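# Rotate flashlight head to align dot ring on board

## Task

Turn the head of the big flashlight until its ring of dots on the board falls between the two printed rings. At the end the board must still be upright and the flashlight must rest motionless on the table on its own; a result that only holds while the robot keeps it in place does not count.

## Robot and tools

Robot: two arms, left_arm and right_arm, each with six revolute joints and a parallel gripper. The names are just labels, not sides of any picture. Objects may occasionally be nudged, or a held part briefly pulled, by an outside disturbance. Nothing may end up off the table; that is a failure.

Frame: every reported pose uses one shared scene frame. Its origin lies on the tabletop midway between the arms, +z is up, +x points forward across the table, and left_arm sits toward +y. Positions are in metres and orientations are quaternions in w, x, y, z order. The printed hand position can be off from the real one, more so when the arm is stretched far. A gripper's fingers extend along its own +z axis and close along its own y axis; the reported point lies between the finger pads, roughly 1 cm short of the tips.

Tool execute_actions, argument actions: a list holding at most one item. An empty list [] commands nothing and just reports the current state. An item with rows is a motion: rows is a list of 1 to 15 rows, and steps (1 to 15, default 15) is how many control steps it lasts, each step being 1/30 s. One row is used per step; if rows run out, the final row repeats. An item with only steps (up to 300) is a wait: nothing new is commanded and it returns when that many steps have elapsed since the previous result, with your reply time counted. Optional pictures (true/false) controls whether camera images come back; by default they do.

Row layout: always 14 numbers, one flat list covering both arms, even if only one moves. First left_arm: waist, shoulder, elbow, wrist pitch, wrist yaw, wrist roll, gripper opening; then right_arm in the same seven-number order. The six joint values are absolute target angles in radians, the same quantities shown under Joint positions, not offsets. Nominal ranges per arm: waist -2.880 to 2.880, shoulder 0.000 to 3.142, elbow 0.000 to 3.019, wrist pitch -1.693 to 1.571, wrist yaw -1.571 to 1.571, wrist roll -2.094 to 2.094. The true end stops may differ by up to 0.019 rad either way. A call is rejected entirely (nothing is sent) if a target exceeds a range end by more than 0.019 rad and is also further out than the joint's last reported angle. A target beyond the real stop is clipped to the stop, and the result then notes "joint sent to its limit" (possibly referring to an earlier action still running); absence of that note does not prove more travel is available. Opening is an absolute value from -1 (closed) to +1 (fully open).

Motion limits: each step, every joint's target is kept within a fixed distance of its measured angle: 0.264 rad waist, 0.32 shoulder, 0.276 elbow, 0.33 wrist pitch, 0.186 wrist yaw, 0.522 wrist roll. If the targets would move the gripper more than 70 mm from where it is, all of that arm's targets are pulled back proportionally. Large moves therefore take several actions. Between calls the arms keep heading to the last row sent until everything has nearly stopped (slow or blocked counts as stopped) or a step is HELD; after that only a new action moves them further. Fingers already opening or closing keep going.

Result lines: the state line `left_arm: …` | `right_arm: …` gives each gripper's position and quaternion. Joint positions and Joint velocities list, per arm, the six joints (rad, rad/s) and then the finger-pad gap (m, m/s; 0.094 m when fully open). grip_measured is the measured opening on the same -1..+1 scale you command; each gripper's reading may be off by about 1 mm, constant through the scene. Away from the extremes, the fingers go where grip_measured would equal your command. To hold something, command below grip_measured: about 0.03 lower grips firmly, less grips gently. Pad force tops out around 50 to 62 N (lower on some grippers, lower still on parts under about 2 mm thick), with a brief harder spike on contact. "joint command not followed" means a clearance check changed or blocked joint targets on some steps; the rest of the row still ran. HELD marks steps on which your row was wholly or partly not sent.

Motor heat: carrying load warms motors, even while you are deliberating. A MOTOR HOT line appears from 85 °C. At 100 °C an OVER-TEMPERATURE FAULT stops that arm's motors and gripper until they cool, so the arm drops whatever it holds. Avoid long loaded holds.

Tool zoom_image: camera (one of cam_head_left, cam_head_right, cam_high, cam_low, cam_left_wrist, cam_right_wrist) and region [x0, y0, x1, y1] in that camera's pixels, origin at the top-left, at most 504 by 504. It returns an enlarged view of that camera's latest image. Image sizes: head, high and low cameras 896x504; wrist cameras 616x616 (fisheye). Images arrive in that camera order.

Tool finished_scene, argument scene: the number of the current scene. It ends the scene irreversibly and reports whether the goal was met; the goal must hold after the robot lets go. Replying without any tool call also ends things.

The simulation runs on while you think and write, so keep replies brief. Avoid drops, slips, slamming, hard collisions, very hard pushes, and arms striking or squeezing each other (which can end the scene). Keep the board upright and the flashlight from rolling off; release it and confirm it lies still before finishing.

Each tool is called after ">>>" by a JSON object that holds its "name" and its "arguments".

## Session

>>> {"name": "execute_actions", "arguments": {"actions": []}}

Scene clock: 0.00 s of 4800.00 s.
left_arm: end_effector_position=(+0.2396, +0.0576, +0.2802) grip_measured=+1.000 end_effector_quat_wxyz=(-0.167, -0.522, +0.836, -0.040) | right_arm: end_effector_position=(+0.2714, -0.7488, +0.2998) grip_measured=+1.000 end_effector_quat_wxyz=(+0.674, +0.691, +0.198, +0.169)
Joint positions: left_arm=[-0.938  1.287  1.294 -1.559  0.344 -1.954  0.094] | right_arm=[-0.836  1.095  0.574  0.487  0.139  1.541  0.094]
Joint velocities: left_arm=[-0.015 -0.005 -0.017 -0.012 -0.051 -0.022  0.   ] | right_arm=[-0.005 -0.015 -0.002  0.017 -0.037  0.066  0.   ]

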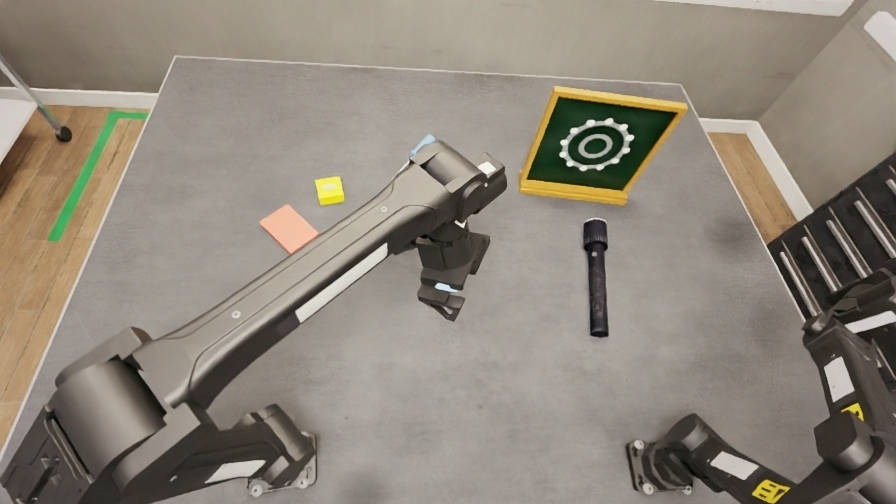

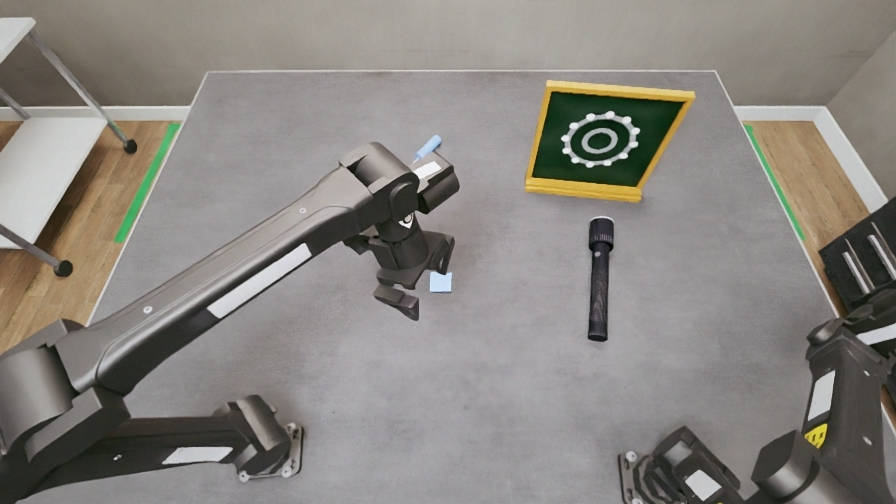

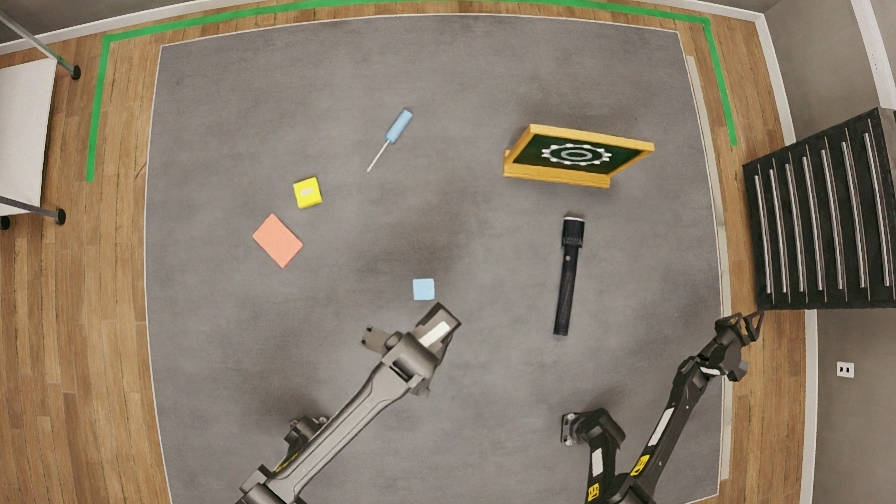

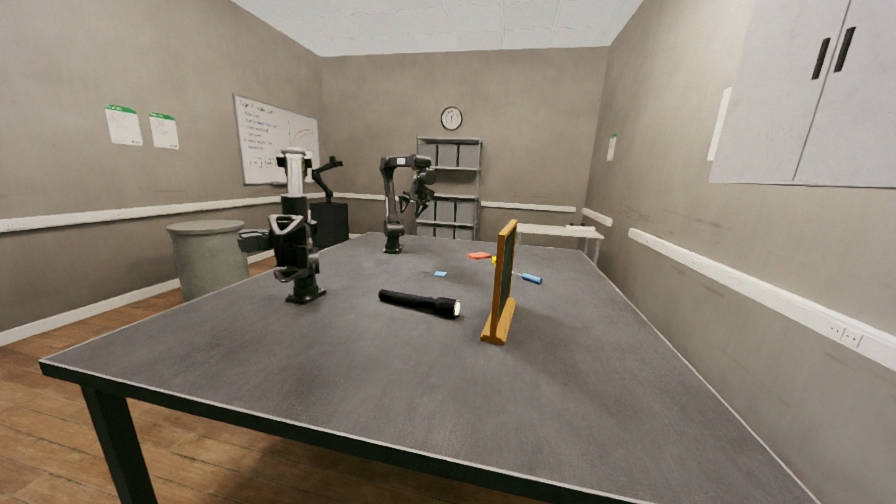

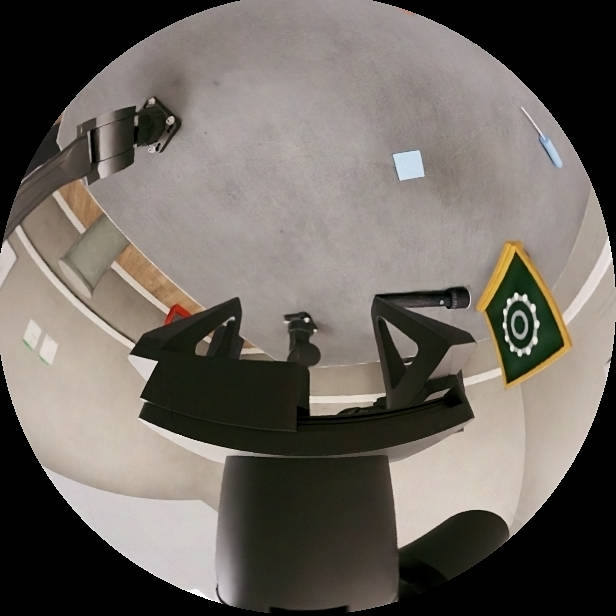

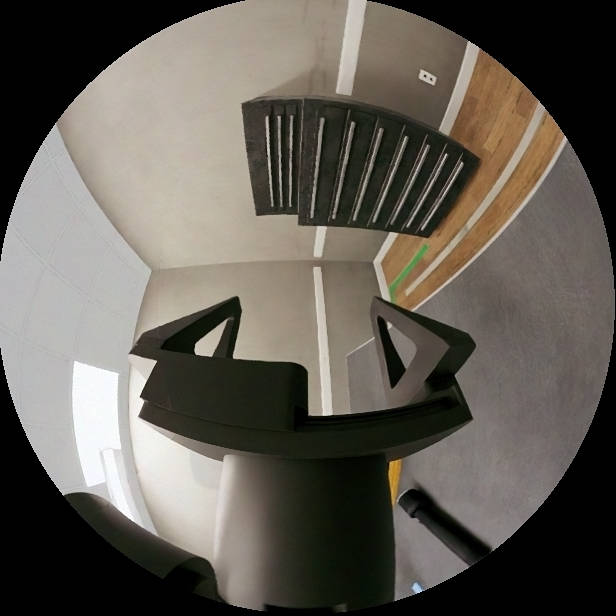

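>>> {"name": "execute_actions", "arguments": {"actions": [{"rows":[[0,1.287,1.294,-1.559,0,0,1,0,1.0,1.0,-1.0,0,0,1]]}], "pictures": false}}

>>> {"name": "execute_actions", "arguments": {"actions": [{"steps":90}]}}

Scene clock: 5.40 s of 4800.00 s.
left_arm: end_effector_position=(+0.4041, +0.3777, +0.2680) grip_measured=+1.000 end_effector_quat_wxyz=(+0.005, -0.448, +0.894, -0.004) | right_arm: end_effector_position=(+0.4424, -0.5351, +0.3114) grip_measured=+1.000 end_effector_quat_wxyz=(+0.537, +0.502, +0.664, +0.141)
Joint positions: left_arm=[-0.078  1.292  1.293 -1.559  0.003 -0.903  0.094] | right_arm=[-0.31   1.033  0.81  -0.171  0.008  0.907  0.094]
Joint velocities: left_arm=[ 1.91   0.015  0.007 -0.002 -0.095  2.791  0.   ] | right_arm=[ 1.343 -0.073  0.525 -1.536 -0.081 -1.414  0.   ]
Steps of this call (steps 1 to 90: nothing new was sent; then 1.90 s passed at rest; steps 91 to 105: all 15 steps of this action). Readings (joint positions):
91: left_arm=[-0.928 1.287 1.294 -1.559 0.295 -1.901] | right_arm=[-0.829 1.092 0.579 0.461 0.117 1.509]
92: left_arm=[-0.901 1.287 1.294 -1.559 0.235 -1.839] | right_arm=[-0.811 1.086 0.588 0.418 0.093 1.470]
94: left_arm=[-0.811 1.287 1.294 -1.559 0.117 -1.715] | right_arm=[-0.752 1.074 0.612 0.333 0.059 1.391]
98: left_arm=[-0.565 1.288 1.293 -1.559 0.021 -1.444] | right_arm=[-0.603 1.052 0.676 0.159 0.023 1.226]
105: the state above

Scene clock: 8.40 s of 4800.00 s.
left_arm: end_effector_position=(+0.4019, +0.4068, +0.2673) grip_measured=+1.000 end_effector_quat_wxyz=(+0.006, -0.055, +0.998, +0.001) | right_arm: end_effector_position=(+0.3722, -0.3752, +0.2504) grip_measured=+1.000 end_effector_quat_wxyz=(+0.260, +0.035, +0.965, -0.005)
Joint positions: left_arm=[-0.001  1.292  1.292 -1.559 -0.002 -0.007  0.094] | right_arm=[ 0.011  1.004  0.943 -0.982 -0.002  0.012  0.094]
Joint velocities: left_arm=[ 0.005  0.005  0.002 -0.002 -0.007 -0.022  0.   ] | right_arm=[ 0.005 -0.015 -0.002  0.002  0.007  0.007  0.   ]
Steps of this call (steps 1 to 45: the robot went on to your last target; steps 46 to 90: nothing new was sent). Readings (joint positions):
1: left_arm=[-0.021 1.292 1.293 -1.559 -0.001 -0.803] | right_arm=[-0.262 1.031 0.827 -0.226 0.008 0.853]
2: left_arm=[0.021 1.292 1.293 -1.559 -0.004 -0.704] | right_arm=[-0.212 1.029 0.844 -0.284 0.007 0.796]
4: left_arm=[0.052 1.292 1.293 -1.559 -0.005 -0.505] | right_arm=[-0.106 1.025 0.881 -0.445 0.004 0.638]
8: left_arm=[0.018 1.292 1.292 -1.559 -0.004 -0.211] | right_arm=[0.026 1.014 0.942 -0.846 -0.005 0.283]
90: the state above
All arms were judged still, so your last target was given up. Only a new action makes them travel on or press farther. Fingers that are still opening or closing keep moving.

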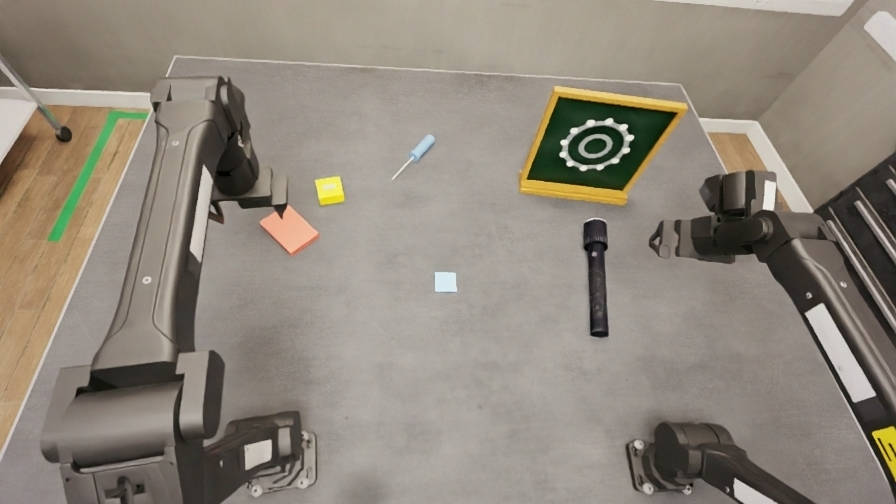

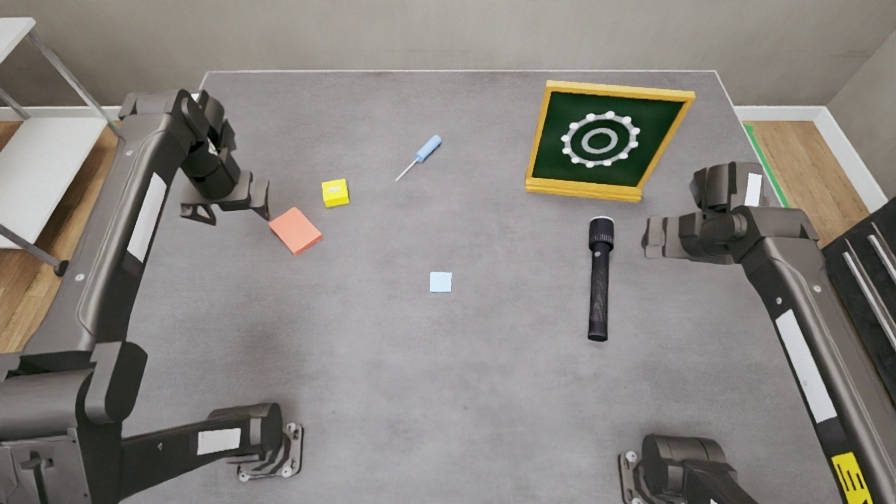

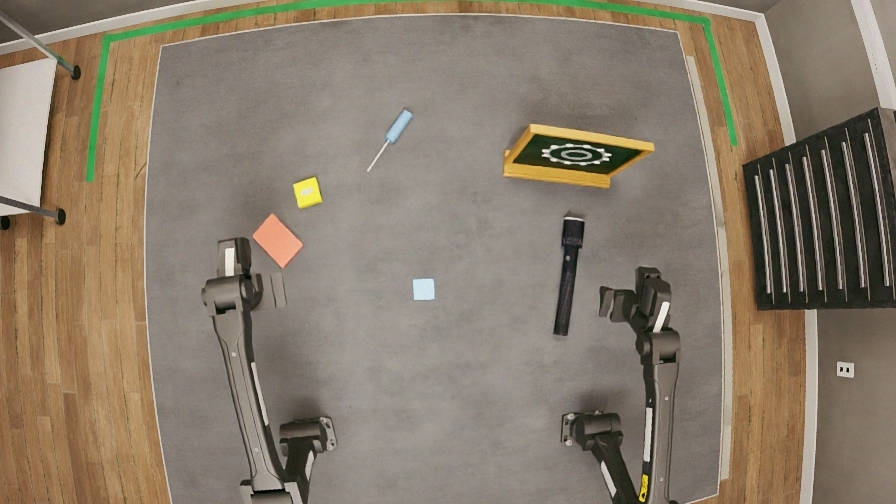

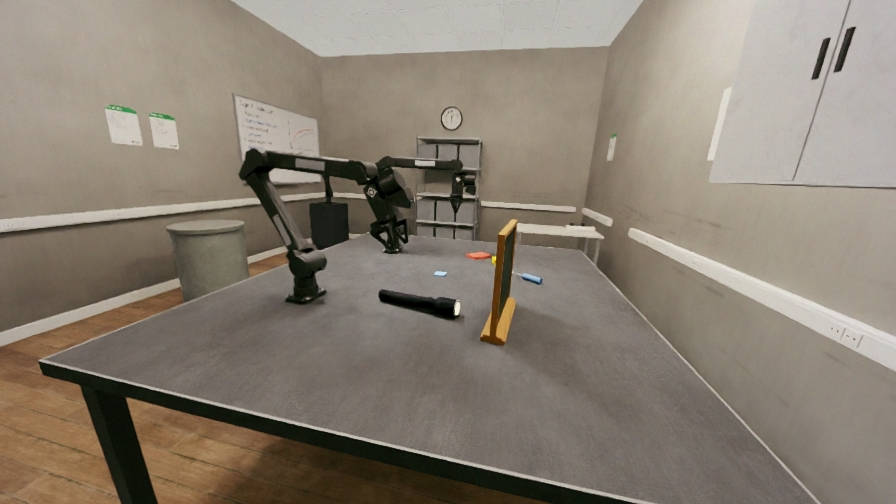

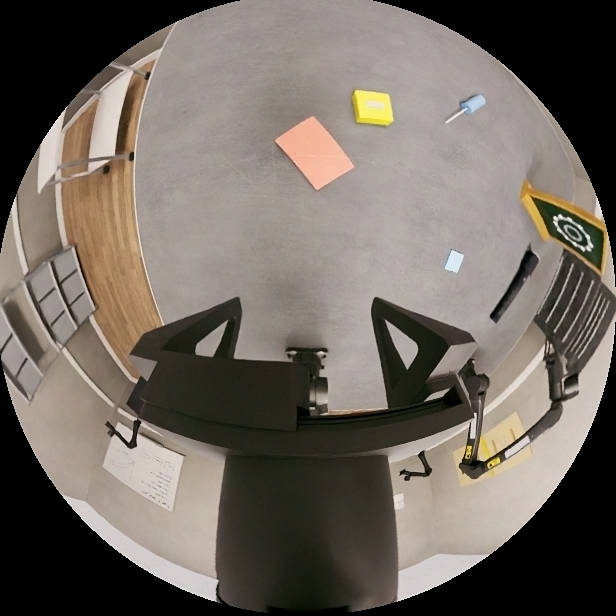

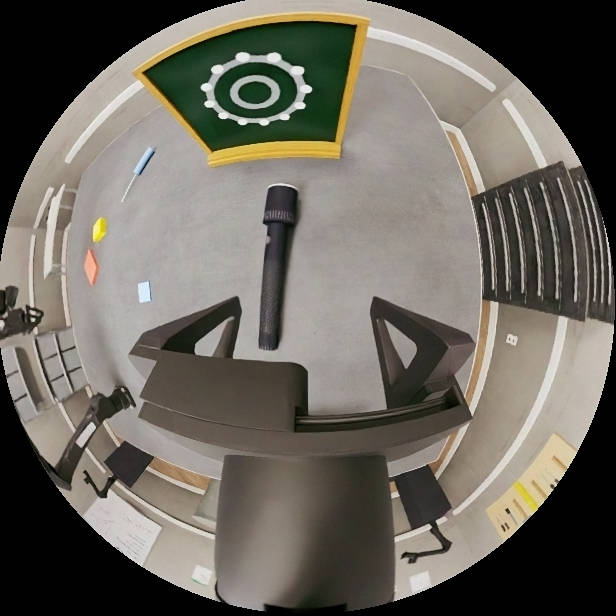

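>>> {"name": "execute_actions", "arguments": {"actions": [{"rows":[[0,1.287,1.294,-0.8,0,0,1,0,1.0,1.5,-1.0,0,0,1]]}], "pictures": false}}

>>> {"name": "execute_actions", "arguments": {"actions": [{"steps":45}], "pictures": false}}

>>> {"name": "execute_actions", "arguments": {"actions": [{"rows":[[0,1.287,1.294,0,0,0,1,0,1.5,1.5,-1.0,0,0,1]]}], "pictures": false}}

>>> {"name": "execute_actions", "arguments": {"actions": [{"steps":45}], "pictures": false}}

Scene clock: 14.37 s of 4800.00 s.
left_arm: end_effector_position=(+0.5624, +0.4234, +0.3274) grip_measured=+1.000 end_effector_quat_wxyz=(+0.361, -0.052, +0.931, +0.018) | right_arm: end_effector_position=(+0.4217, -0.3782, +0.4185) grip_measured=+1.000 end_effector_quat_wxyz=(+0.408, +0.033, +0.912, -0.009)
Joint positions: left_arm=[-0.001  1.288  1.278 -0.821 -0.002 -0.007  0.094] | right_arm=[ 0.011  1.008  1.261 -0.984 -0.002  0.012  0.094]
Joint velocities: left_arm=[ 0.005 -0.005  0.002 -0.002  0.066 -0.066  0.   ] | right_arm=[-0.015 -0.015  0.755 -0.007 -0.007  0.066  0.   ]
Steps of this call (steps 1 to 90: nothing new was sent; then 2.47 s passed at rest; steps 91 to 105: all 15 steps of this action). Readings (joint positions):
91: left_arm=[-0.001 1.289 1.286 -1.501 -0.002 -0.007] | right_arm=[0.011 1.005 0.948 -0.983 -0.002 0.012]
92: left_arm=[-0.001 1.285 1.279 -1.396 -0.002 -0.007] | right_arm=[0.011 1.007 0.958 -0.984 -0.002 0.012]
94: left_arm=[-0.001 1.287 1.278 -1.182 -0.002 -0.007] | right_arm=[0.011 1.008 0.992 -0.984 -0.002 0.012]
98: left_arm=[-0.001 1.289 1.278 -0.861 -0.002 -0.007] | right_arm=[0.011 1.008 1.083 -0.984 -0.002 0.012]
105: the state above

Scene clock: 15.87 s of 4800.00 s.
left_arm: end_effector_position=(+0.5624, +0.4234, +0.3274) grip_measured=+1.000 end_effector_quat_wxyz=(+0.361, -0.052, +0.931, +0.018) | right_arm: end_effector_position=(+0.4192, -0.3780, +0.5304) grip_measured=+1.000 end_effector_quat_wxyz=(+0.499, +0.031, +0.866, -0.011)
Joint positions: left_arm=[-0.001  1.288  1.278 -0.821 -0.002 -0.007  0.094] | right_arm=[ 0.011  0.994  1.452 -0.984 -0.002  0.012  0.094]
Joint velocities: left_arm=[-0.015  0.005 -0.012  0.017  0.066 -0.037  0.   ] | right_arm=[-0.005 -0.005 -0.002  0.032  0.081 -0.022  0.   ]
Steps of this call (steps 1 to 30: the robot went on to your last target; steps 31 to 45: nothing new was sent). Readings (joint positions):
1: left_arm=[-0.001 1.288 1.278 -0.821 -0.002 -0.007] | right_arm=[0.011 1.008 1.287 -0.984 -0.002 0.012]
2: left_arm=[-0.001 1.288 1.278 -0.821 -0.002 -0.007] | right_arm=[0.011 1.008 1.312 -0.984 -0.002 0.012]
4: left_arm=[-0.001 1.288 1.278 -0.821 -0.002 -0.007] | right_arm=[0.011 1.008 1.364 -0.984 -0.002 0.012]
8: left_arm=[-0.001 1.288 1.278 -0.821 -0.002 -0.007] | right_arm=[0.011 1.003 1.443 -0.984 -0.002 0.012]
45: the state above
All arms were judged still, so your last target was given up. Only a new action makes them travel on or press farther. Fingers that are still opening or closing keep moving.

Scene clock: 16.37 s of 4800.00 s.
left_arm: end_effector_position=(+0.6393, +0.4314, +0.4984) grip_measured=+1.000 end_effector_quat_wxyz=(+0.694, -0.040, +0.718, +0.034) | right_arm: end_effector_position=(+0.5679, -0.3869, +0.2726) grip_measured=+1.000 end_effector_quat_wxyz=(+0.257, +0.035, +0.966, -0.005)
Joint positions: left_arm=[-0.001  1.281  1.266 -0.02  -0.002 -0.007  0.094] | right_arm=[ 0.011  1.528  1.461 -0.984 -0.002  0.012  0.094]
Joint velocities: left_arm=[-0.005 -0.005  0.002  0.002 -0.081 -0.007  0.   ] | right_arm=[ 0.015  1.011 -0.007  0.007 -0.051  0.037  0.   ]
Steps of this call (steps 1 to 15: all 15 steps of this action). Readings (joint positions):
1: left_arm=[-0.001 1.288 1.271 -0.762 -0.002 -0.007] | right_arm=[0.011 1.004 1.453 -0.984 -0.002 0.012]
2: left_arm=[-0.001 1.289 1.265 -0.659 -0.002 -0.007] | right_arm=[0.011 1.017 1.458 -0.984 -0.002 0.012]
4: left_arm=[-0.001 1.297 1.265 -0.451 -0.002 -0.007] | right_arm=[0.011 1.064 1.461 -0.984 -0.002 0.012]
8: left_arm=[-0.001 1.295 1.266 -0.099 -0.002 -0.007] | right_arm=[0.011 1.213 1.461 -0.984 -0.002 0.012]
15: the state above

Scene clock: 17.87 s of 4800.00 s.
left_arm: end_effector_position=(+0.6395, +0.4314, +0.4981) grip_measured=+1.000 end_effector_quat_wxyz=(+0.694, -0.040, +0.718, +0.034) | right_arm: end_effector_position=(+0.5620, -0.3866, +0.2913) grip_measured=+1.000 end_effector_quat_wxyz=(+0.272, +0.034, +0.962, -0.005)
Joint positions: left_arm=[-0.001  1.281  1.266 -0.02  -0.002 -0.007  0.094] | right_arm=[ 0.011  1.493  1.461 -0.987 -0.002  0.012  0.094]
Joint velocities: left_arm=[ 0.005 -0.005  0.002 -0.007  0.022 -0.051  0.   ] | right_arm=[-0.015 -0.005 -0.002 -0.017  0.007  0.007  0.   ]
Steps of this call (steps 1 to 30: the robot went on to your last target; steps 31 to 45: nothing new was sent). Readings (joint positions):
1: left_arm=[-0.001 1.281 1.266 -0.020 -0.002 -0.007] | right_arm=[0.011 1.557 1.461 -0.984 -0.002 0.012]
2: left_arm=[-0.001 1.281 1.266 -0.020 -0.002 -0.007] | right_arm=[0.011 1.576 1.461 -0.985 -0.002 0.012]
4: left_arm=[-0.001 1.281 1.266 -0.020 -0.002 -0.007] | right_arm=[0.011 1.587 1.461 -0.986 -0.002 0.012]
8: left_arm=[-0.001 1.281 1.266 -0.020 -0.002 -0.007] | right_arm=[0.011 1.546 1.461 -0.987 -0.002 0.012]
45: the state above
All arms were judged still, so your last target was given up. Only a new action makes them travel on or press farther. Fingers that are still opening or closing keep moving.

>>> {"name": "execute_actions", "arguments": {"actions": [{"rows":[[-1.0,1.287,1.294,-1.559,0,0,1,0.1,1.735,1.52,-1.318,0,0,1]]}], "pictures": false}}

>>> {"name": "execute_actions", "arguments": {"actions": [{"steps":60}]}}

Scene clock: 42.27 s of 4800.00 s.
left_arm: end_effector_position=(+0.5061, +0.1162, +0.3284) grip_measured=+1.000 end_effector_quat_wxyz=(+0.363, +0.223, +0.900, -0.090) | right_arm: end_effector_position=(+0.5178, -0.3355, +0.1232) grip_measured=+1.000 end_effector_quat_wxyz=(-0.019, -0.010, +1.000, +0.000)
Joint positions: left_arm=[-0.599  1.287  1.267 -0.784 -0.006 -0.007  0.094] | right_arm=[ 0.104  1.793  1.484 -1.301 -0.001  0.012  0.094]
Joint velocities: left_arm=[-1.49   0.024 -0.012 -1.585 -0.081 -0.051  0.   ] | right_arm=[-0.015 -0.239  0.002 -0.027  0.022  0.022  0.   ]
Steps of this call (steps 1 to 90: nothing new was sent; then 20.90 s passed at rest; steps 91 to 105: all 15 steps of this action). Readings (joint positions):
91: left_arm=[-0.010 1.281 1.267 -0.050 -0.006 -0.007] | right_arm=[0.014 1.504 1.466 -1.021 -0.002 0.012]
92: left_arm=[-0.027 1.278 1.267 -0.099 -0.007 -0.007] | right_arm=[0.018 1.517 1.478 -1.076 -0.001 0.012]
94: left_arm=[-0.089 1.277 1.267 -0.200 -0.007 -0.007] | right_arm=[0.034 1.565 1.484 -1.165 -0.001 0.012]
98: left_arm=[-0.258 1.279 1.267 -0.408 -0.007 -0.007] | right_arm=[0.080 1.709 1.484 -1.281 -0.001 0.012]
105: the state above

Scene clock: 44.27 s of 4800.00 s.
left_arm: end_effector_position=(+0.2625, +0.0837, +0.2585) grip_measured=+1.000 end_effector_quat_wxyz=(-0.001, +0.432, +0.902, -0.001) | right_arm: end_effector_position=(+0.5171, -0.3355, +0.1524) grip_measured=+1.000 end_effector_quat_wxyz=(+0.009, -0.010, +1.000, +0.001)
Joint positions: left_arm=[-1.001  1.291  1.267 -1.547  0.003 -0.004  0.094] | right_arm=[ 0.104  1.735  1.484 -1.301 -0.001  0.012  0.094]
Joint velocities: left_arm=[-0.005 -0.015 -0.012  0.002 -0.007 -0.007  0.   ] | right_arm=[-0.005 -0.005 -0.007 -0.022 -0.022  0.007  0.   ]
Steps of this call (steps 1 to 45: the robot went on to your last target; steps 46 to 60: nothing new was sent). Readings (joint positions):
1: left_arm=[-0.650 1.288 1.267 -0.839 -0.006 -0.007] | right_arm=[0.104 1.784 1.484 -1.301 -0.001 0.012]
2: left_arm=[-0.702 1.289 1.267 -0.896 -0.006 -0.007] | right_arm=[0.104 1.776 1.484 -1.301 -0.001 0.012]
4: left_arm=[-0.809 1.290 1.267 -1.013 -0.005 -0.007] | right_arm=[0.104 1.757 1.484 -1.301 -0.001 0.012]
8: left_arm=[-1.004 1.291 1.267 -1.381 0.003 -0.005] | right_arm=[0.104 1.736 1.484 -1.301 -0.001 0.012]
60: the state above
All arms were judged still, so your last target was given up. Only a new action makes them travel on or press farther. Fingers that are still opening or closing keep moving.

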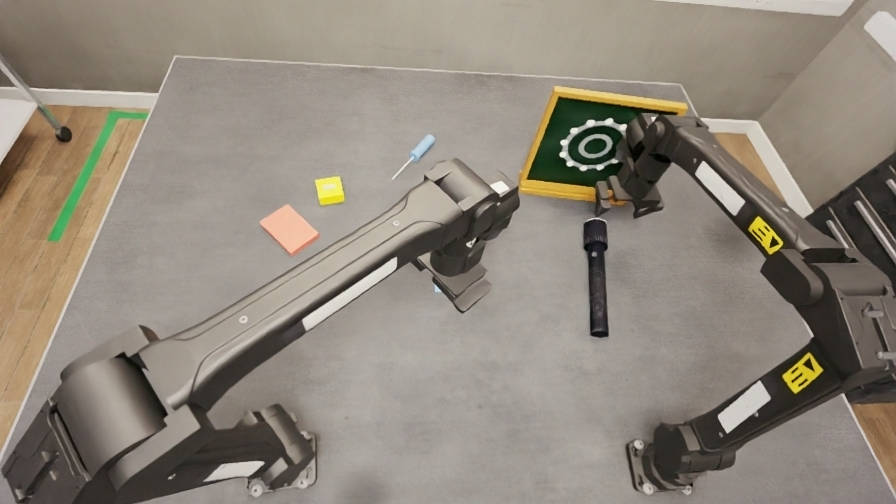

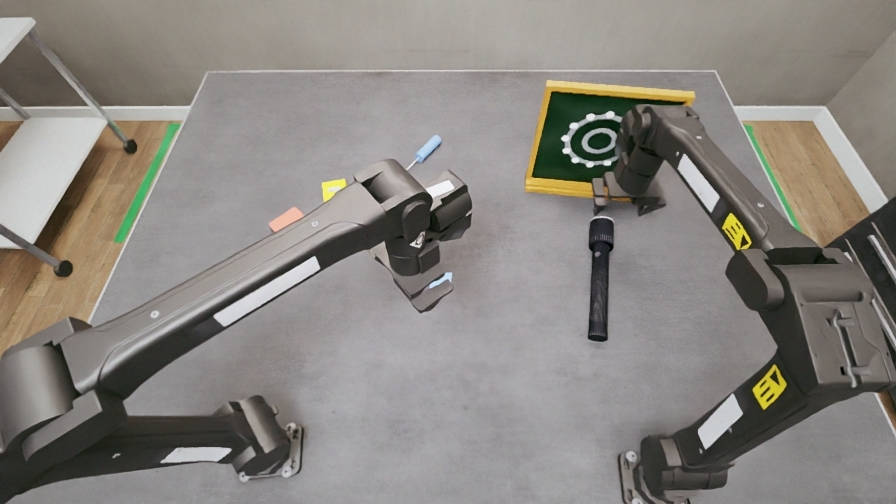

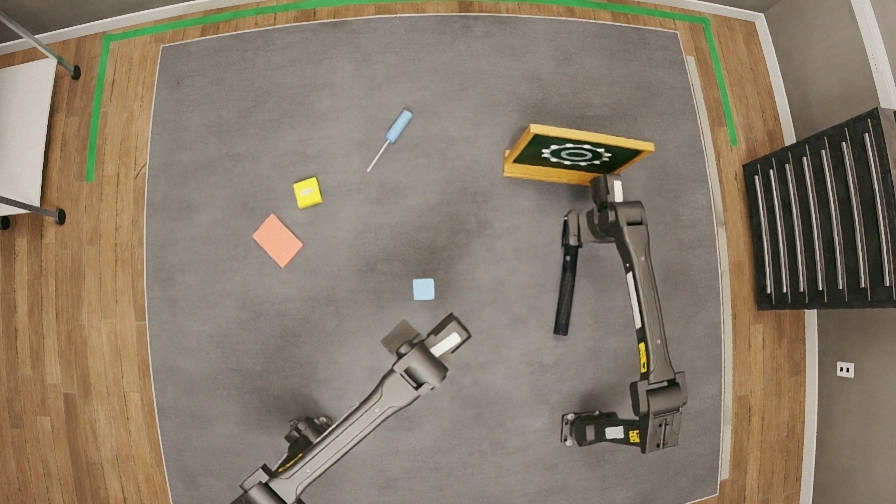

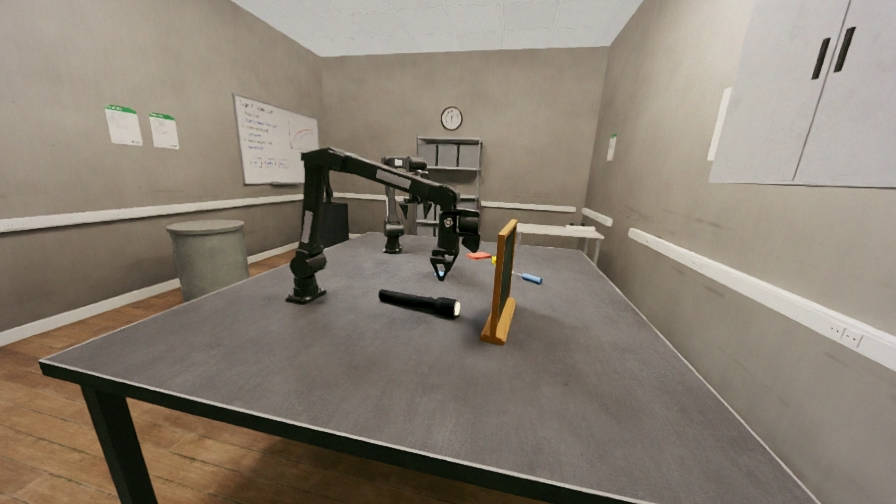

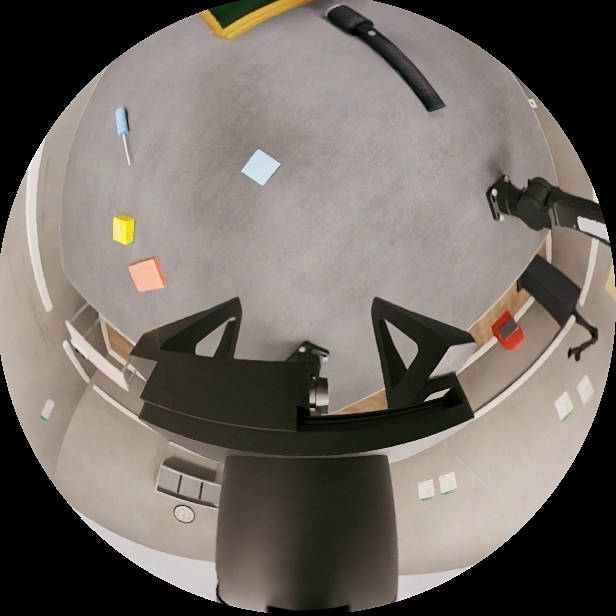

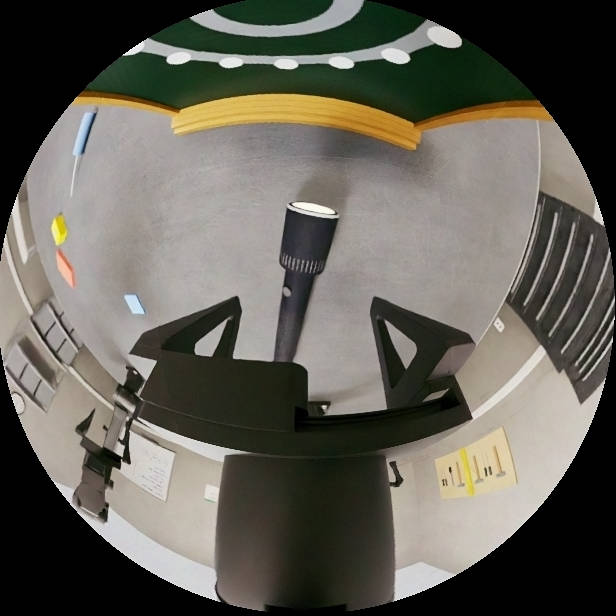

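>>> {"name": "execute_actions", "arguments": {"actions": [{"rows":[[-1.305,2.163,2.08,-1.196,0,-1.08,1,0.1,1.735,1.52,-1.318,0,0.15,1]]}], "pictures": false}}

>>> {"name": "execute_actions", "arguments": {"actions": [{"steps":60}]}}

Scene clock: 56.37 s of 4800.00 s.
left_arm: end_effector_position=(+0.2721, -0.2002, +0.1744) grip_measured=+1.000 end_effector_quat_wxyz=(+0.052, +0.269, +0.959, -0.066) | right_arm: end_effector_position=(+0.5171, -0.3355, +0.1524) grip_measured=+1.000 end_effector_quat_wxyz=(+0.009, +0.050, +0.999, +0.001)
Joint positions: left_arm=[-1.281  1.866  1.719 -1.254 -0.    -0.631  0.094] | right_arm=[ 0.104  1.735  1.484 -1.301 -0.001  0.133  0.094]
Joint velocities: left_arm=[-0.249  1.587  1.277  0.227  0.037 -1.385  0.   ] | right_arm=[-0.005 -0.015 -0.002 -0.007 -0.037 -0.051  0.   ]
Steps of this call (steps 1 to 90: nothing new was sent; then 8.60 s passed at rest; steps 91 to 105: all 15 steps of this action). Readings (joint positions):
91: left_arm=[-1.009 1.298 1.272 -1.534 0.000 -0.034] | right_arm=[0.104 1.735 1.484 -1.301 -0.001 0.033]
92: left_arm=[-1.023 1.314 1.287 -1.507 -0.000 -0.069] | right_arm=[0.104 1.735 1.484 -1.301 -0.001 0.054]
94: left_arm=[-1.070 1.368 1.332 -1.446 -0.000 -0.139] | right_arm=[0.104 1.735 1.484 -1.301 -0.001 0.084]
98: left_arm=[-1.173 1.518 1.445 -1.348 -0.000 -0.296] | right_arm=[0.104 1.735 1.484 -1.301 -0.001 0.116]
105: the state above

Scene clock: 58.37 s of 4800.00 s.
left_arm: end_effector_position=(+0.2991, -0.3118, +0.1226) grip_measured=+1.000 end_effector_quat_wxyz=(+0.053, +0.064, +0.990, -0.114) | right_arm: end_effector_position=(+0.5171, -0.3355, +0.1524) grip_measured=+1.000 end_effector_quat_wxyz=(+0.009, +0.052, +0.999, +0.001)
Joint positions: left_arm=[-1.305  2.162  2.04  -1.196 -0.    -1.073  0.094] | right_arm=[ 0.104  1.735  1.484 -1.301 -0.001  0.138  0.094]
Joint velocities: left_arm=[ 0.005 -0.015 -0.007  0.002 -0.022 -0.007  0.   ] | right_arm=[ 0.005 -0.005 -0.012  0.002  0.037 -0.007  0.   ]
Steps of this call (steps 1 to 45: the robot went on to your last target; steps 46 to 60: nothing new was sent). Readings (joint positions):
1: left_arm=[-1.288 1.922 1.764 -1.247 -0.000 -0.679] | right_arm=[0.104 1.735 1.484 -1.301 -0.001 0.134]
2: left_arm=[-1.294 1.979 1.817 -1.242 -0.000 -0.732] | right_arm=[0.104 1.735 1.484 -1.301 -0.001 0.135]
4: left_arm=[-1.301 2.099 1.942 -1.228 -0.000 -0.844] | right_arm=[0.104 1.735 1.484 -1.301 -0.001 0.136]
8: left_arm=[-1.305 2.213 2.024 -1.196 -0.000 -0.979] | right_arm=[0.104 1.735 1.484 -1.301 -0.001 0.137]
60: the state above
All arms were judged still, so your last target was given up. Only a new action makes them travel on or press farther. Fingers that are still opening or closing keep moving.

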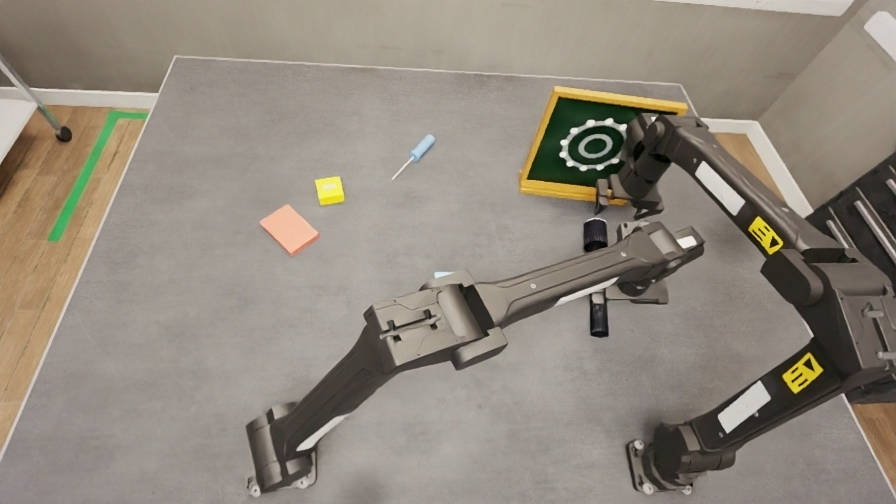

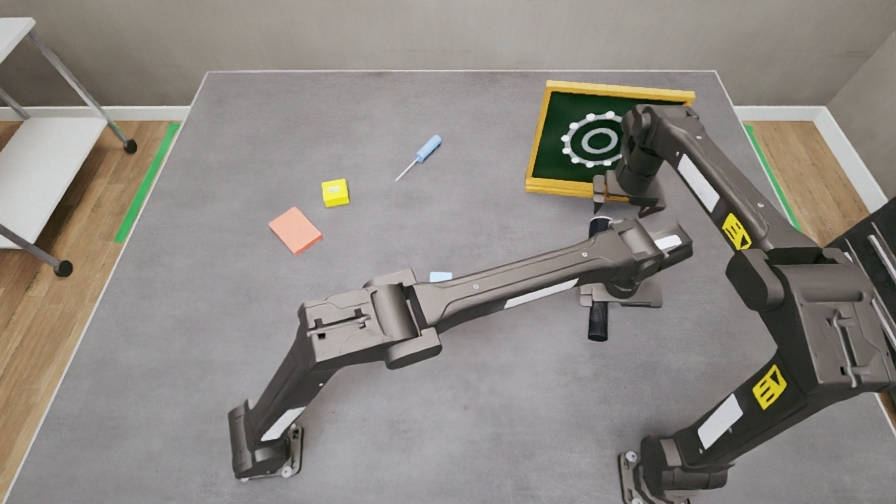

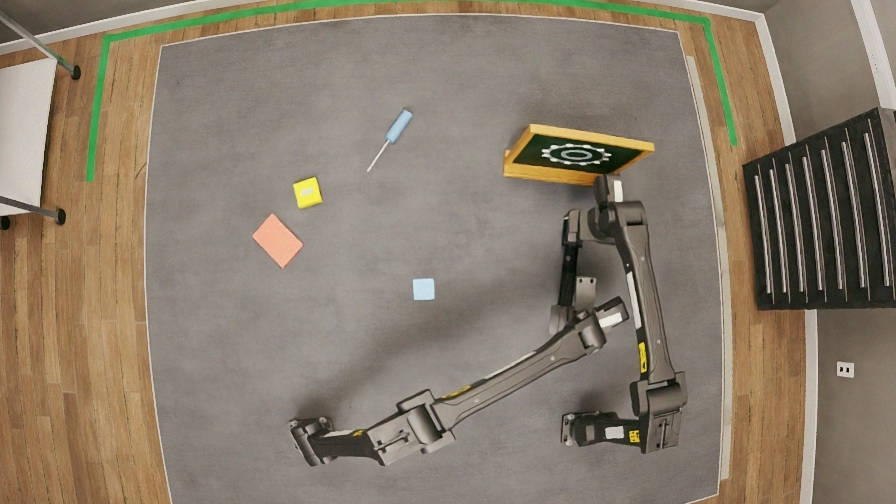

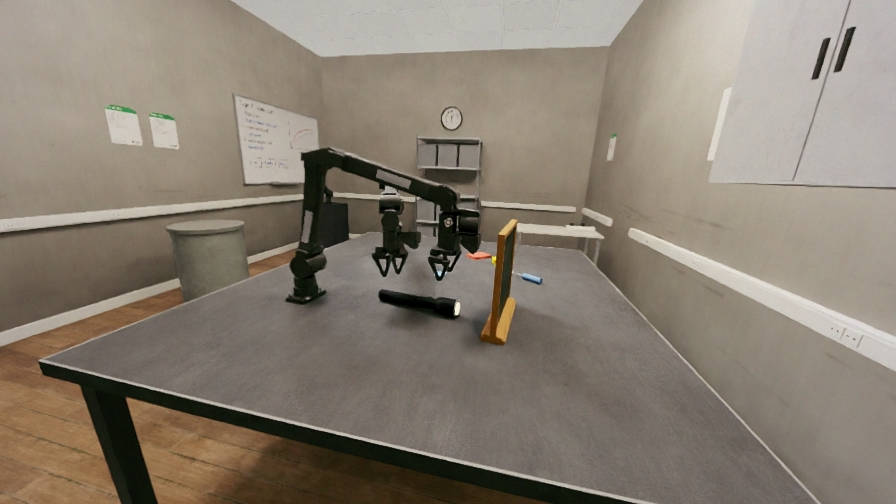

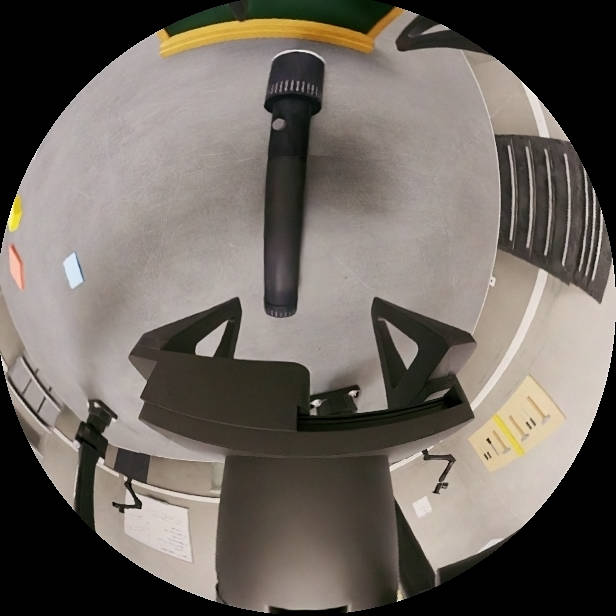

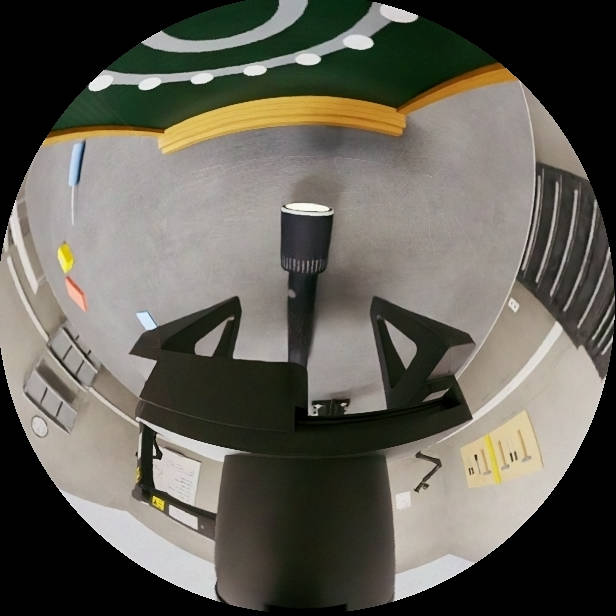

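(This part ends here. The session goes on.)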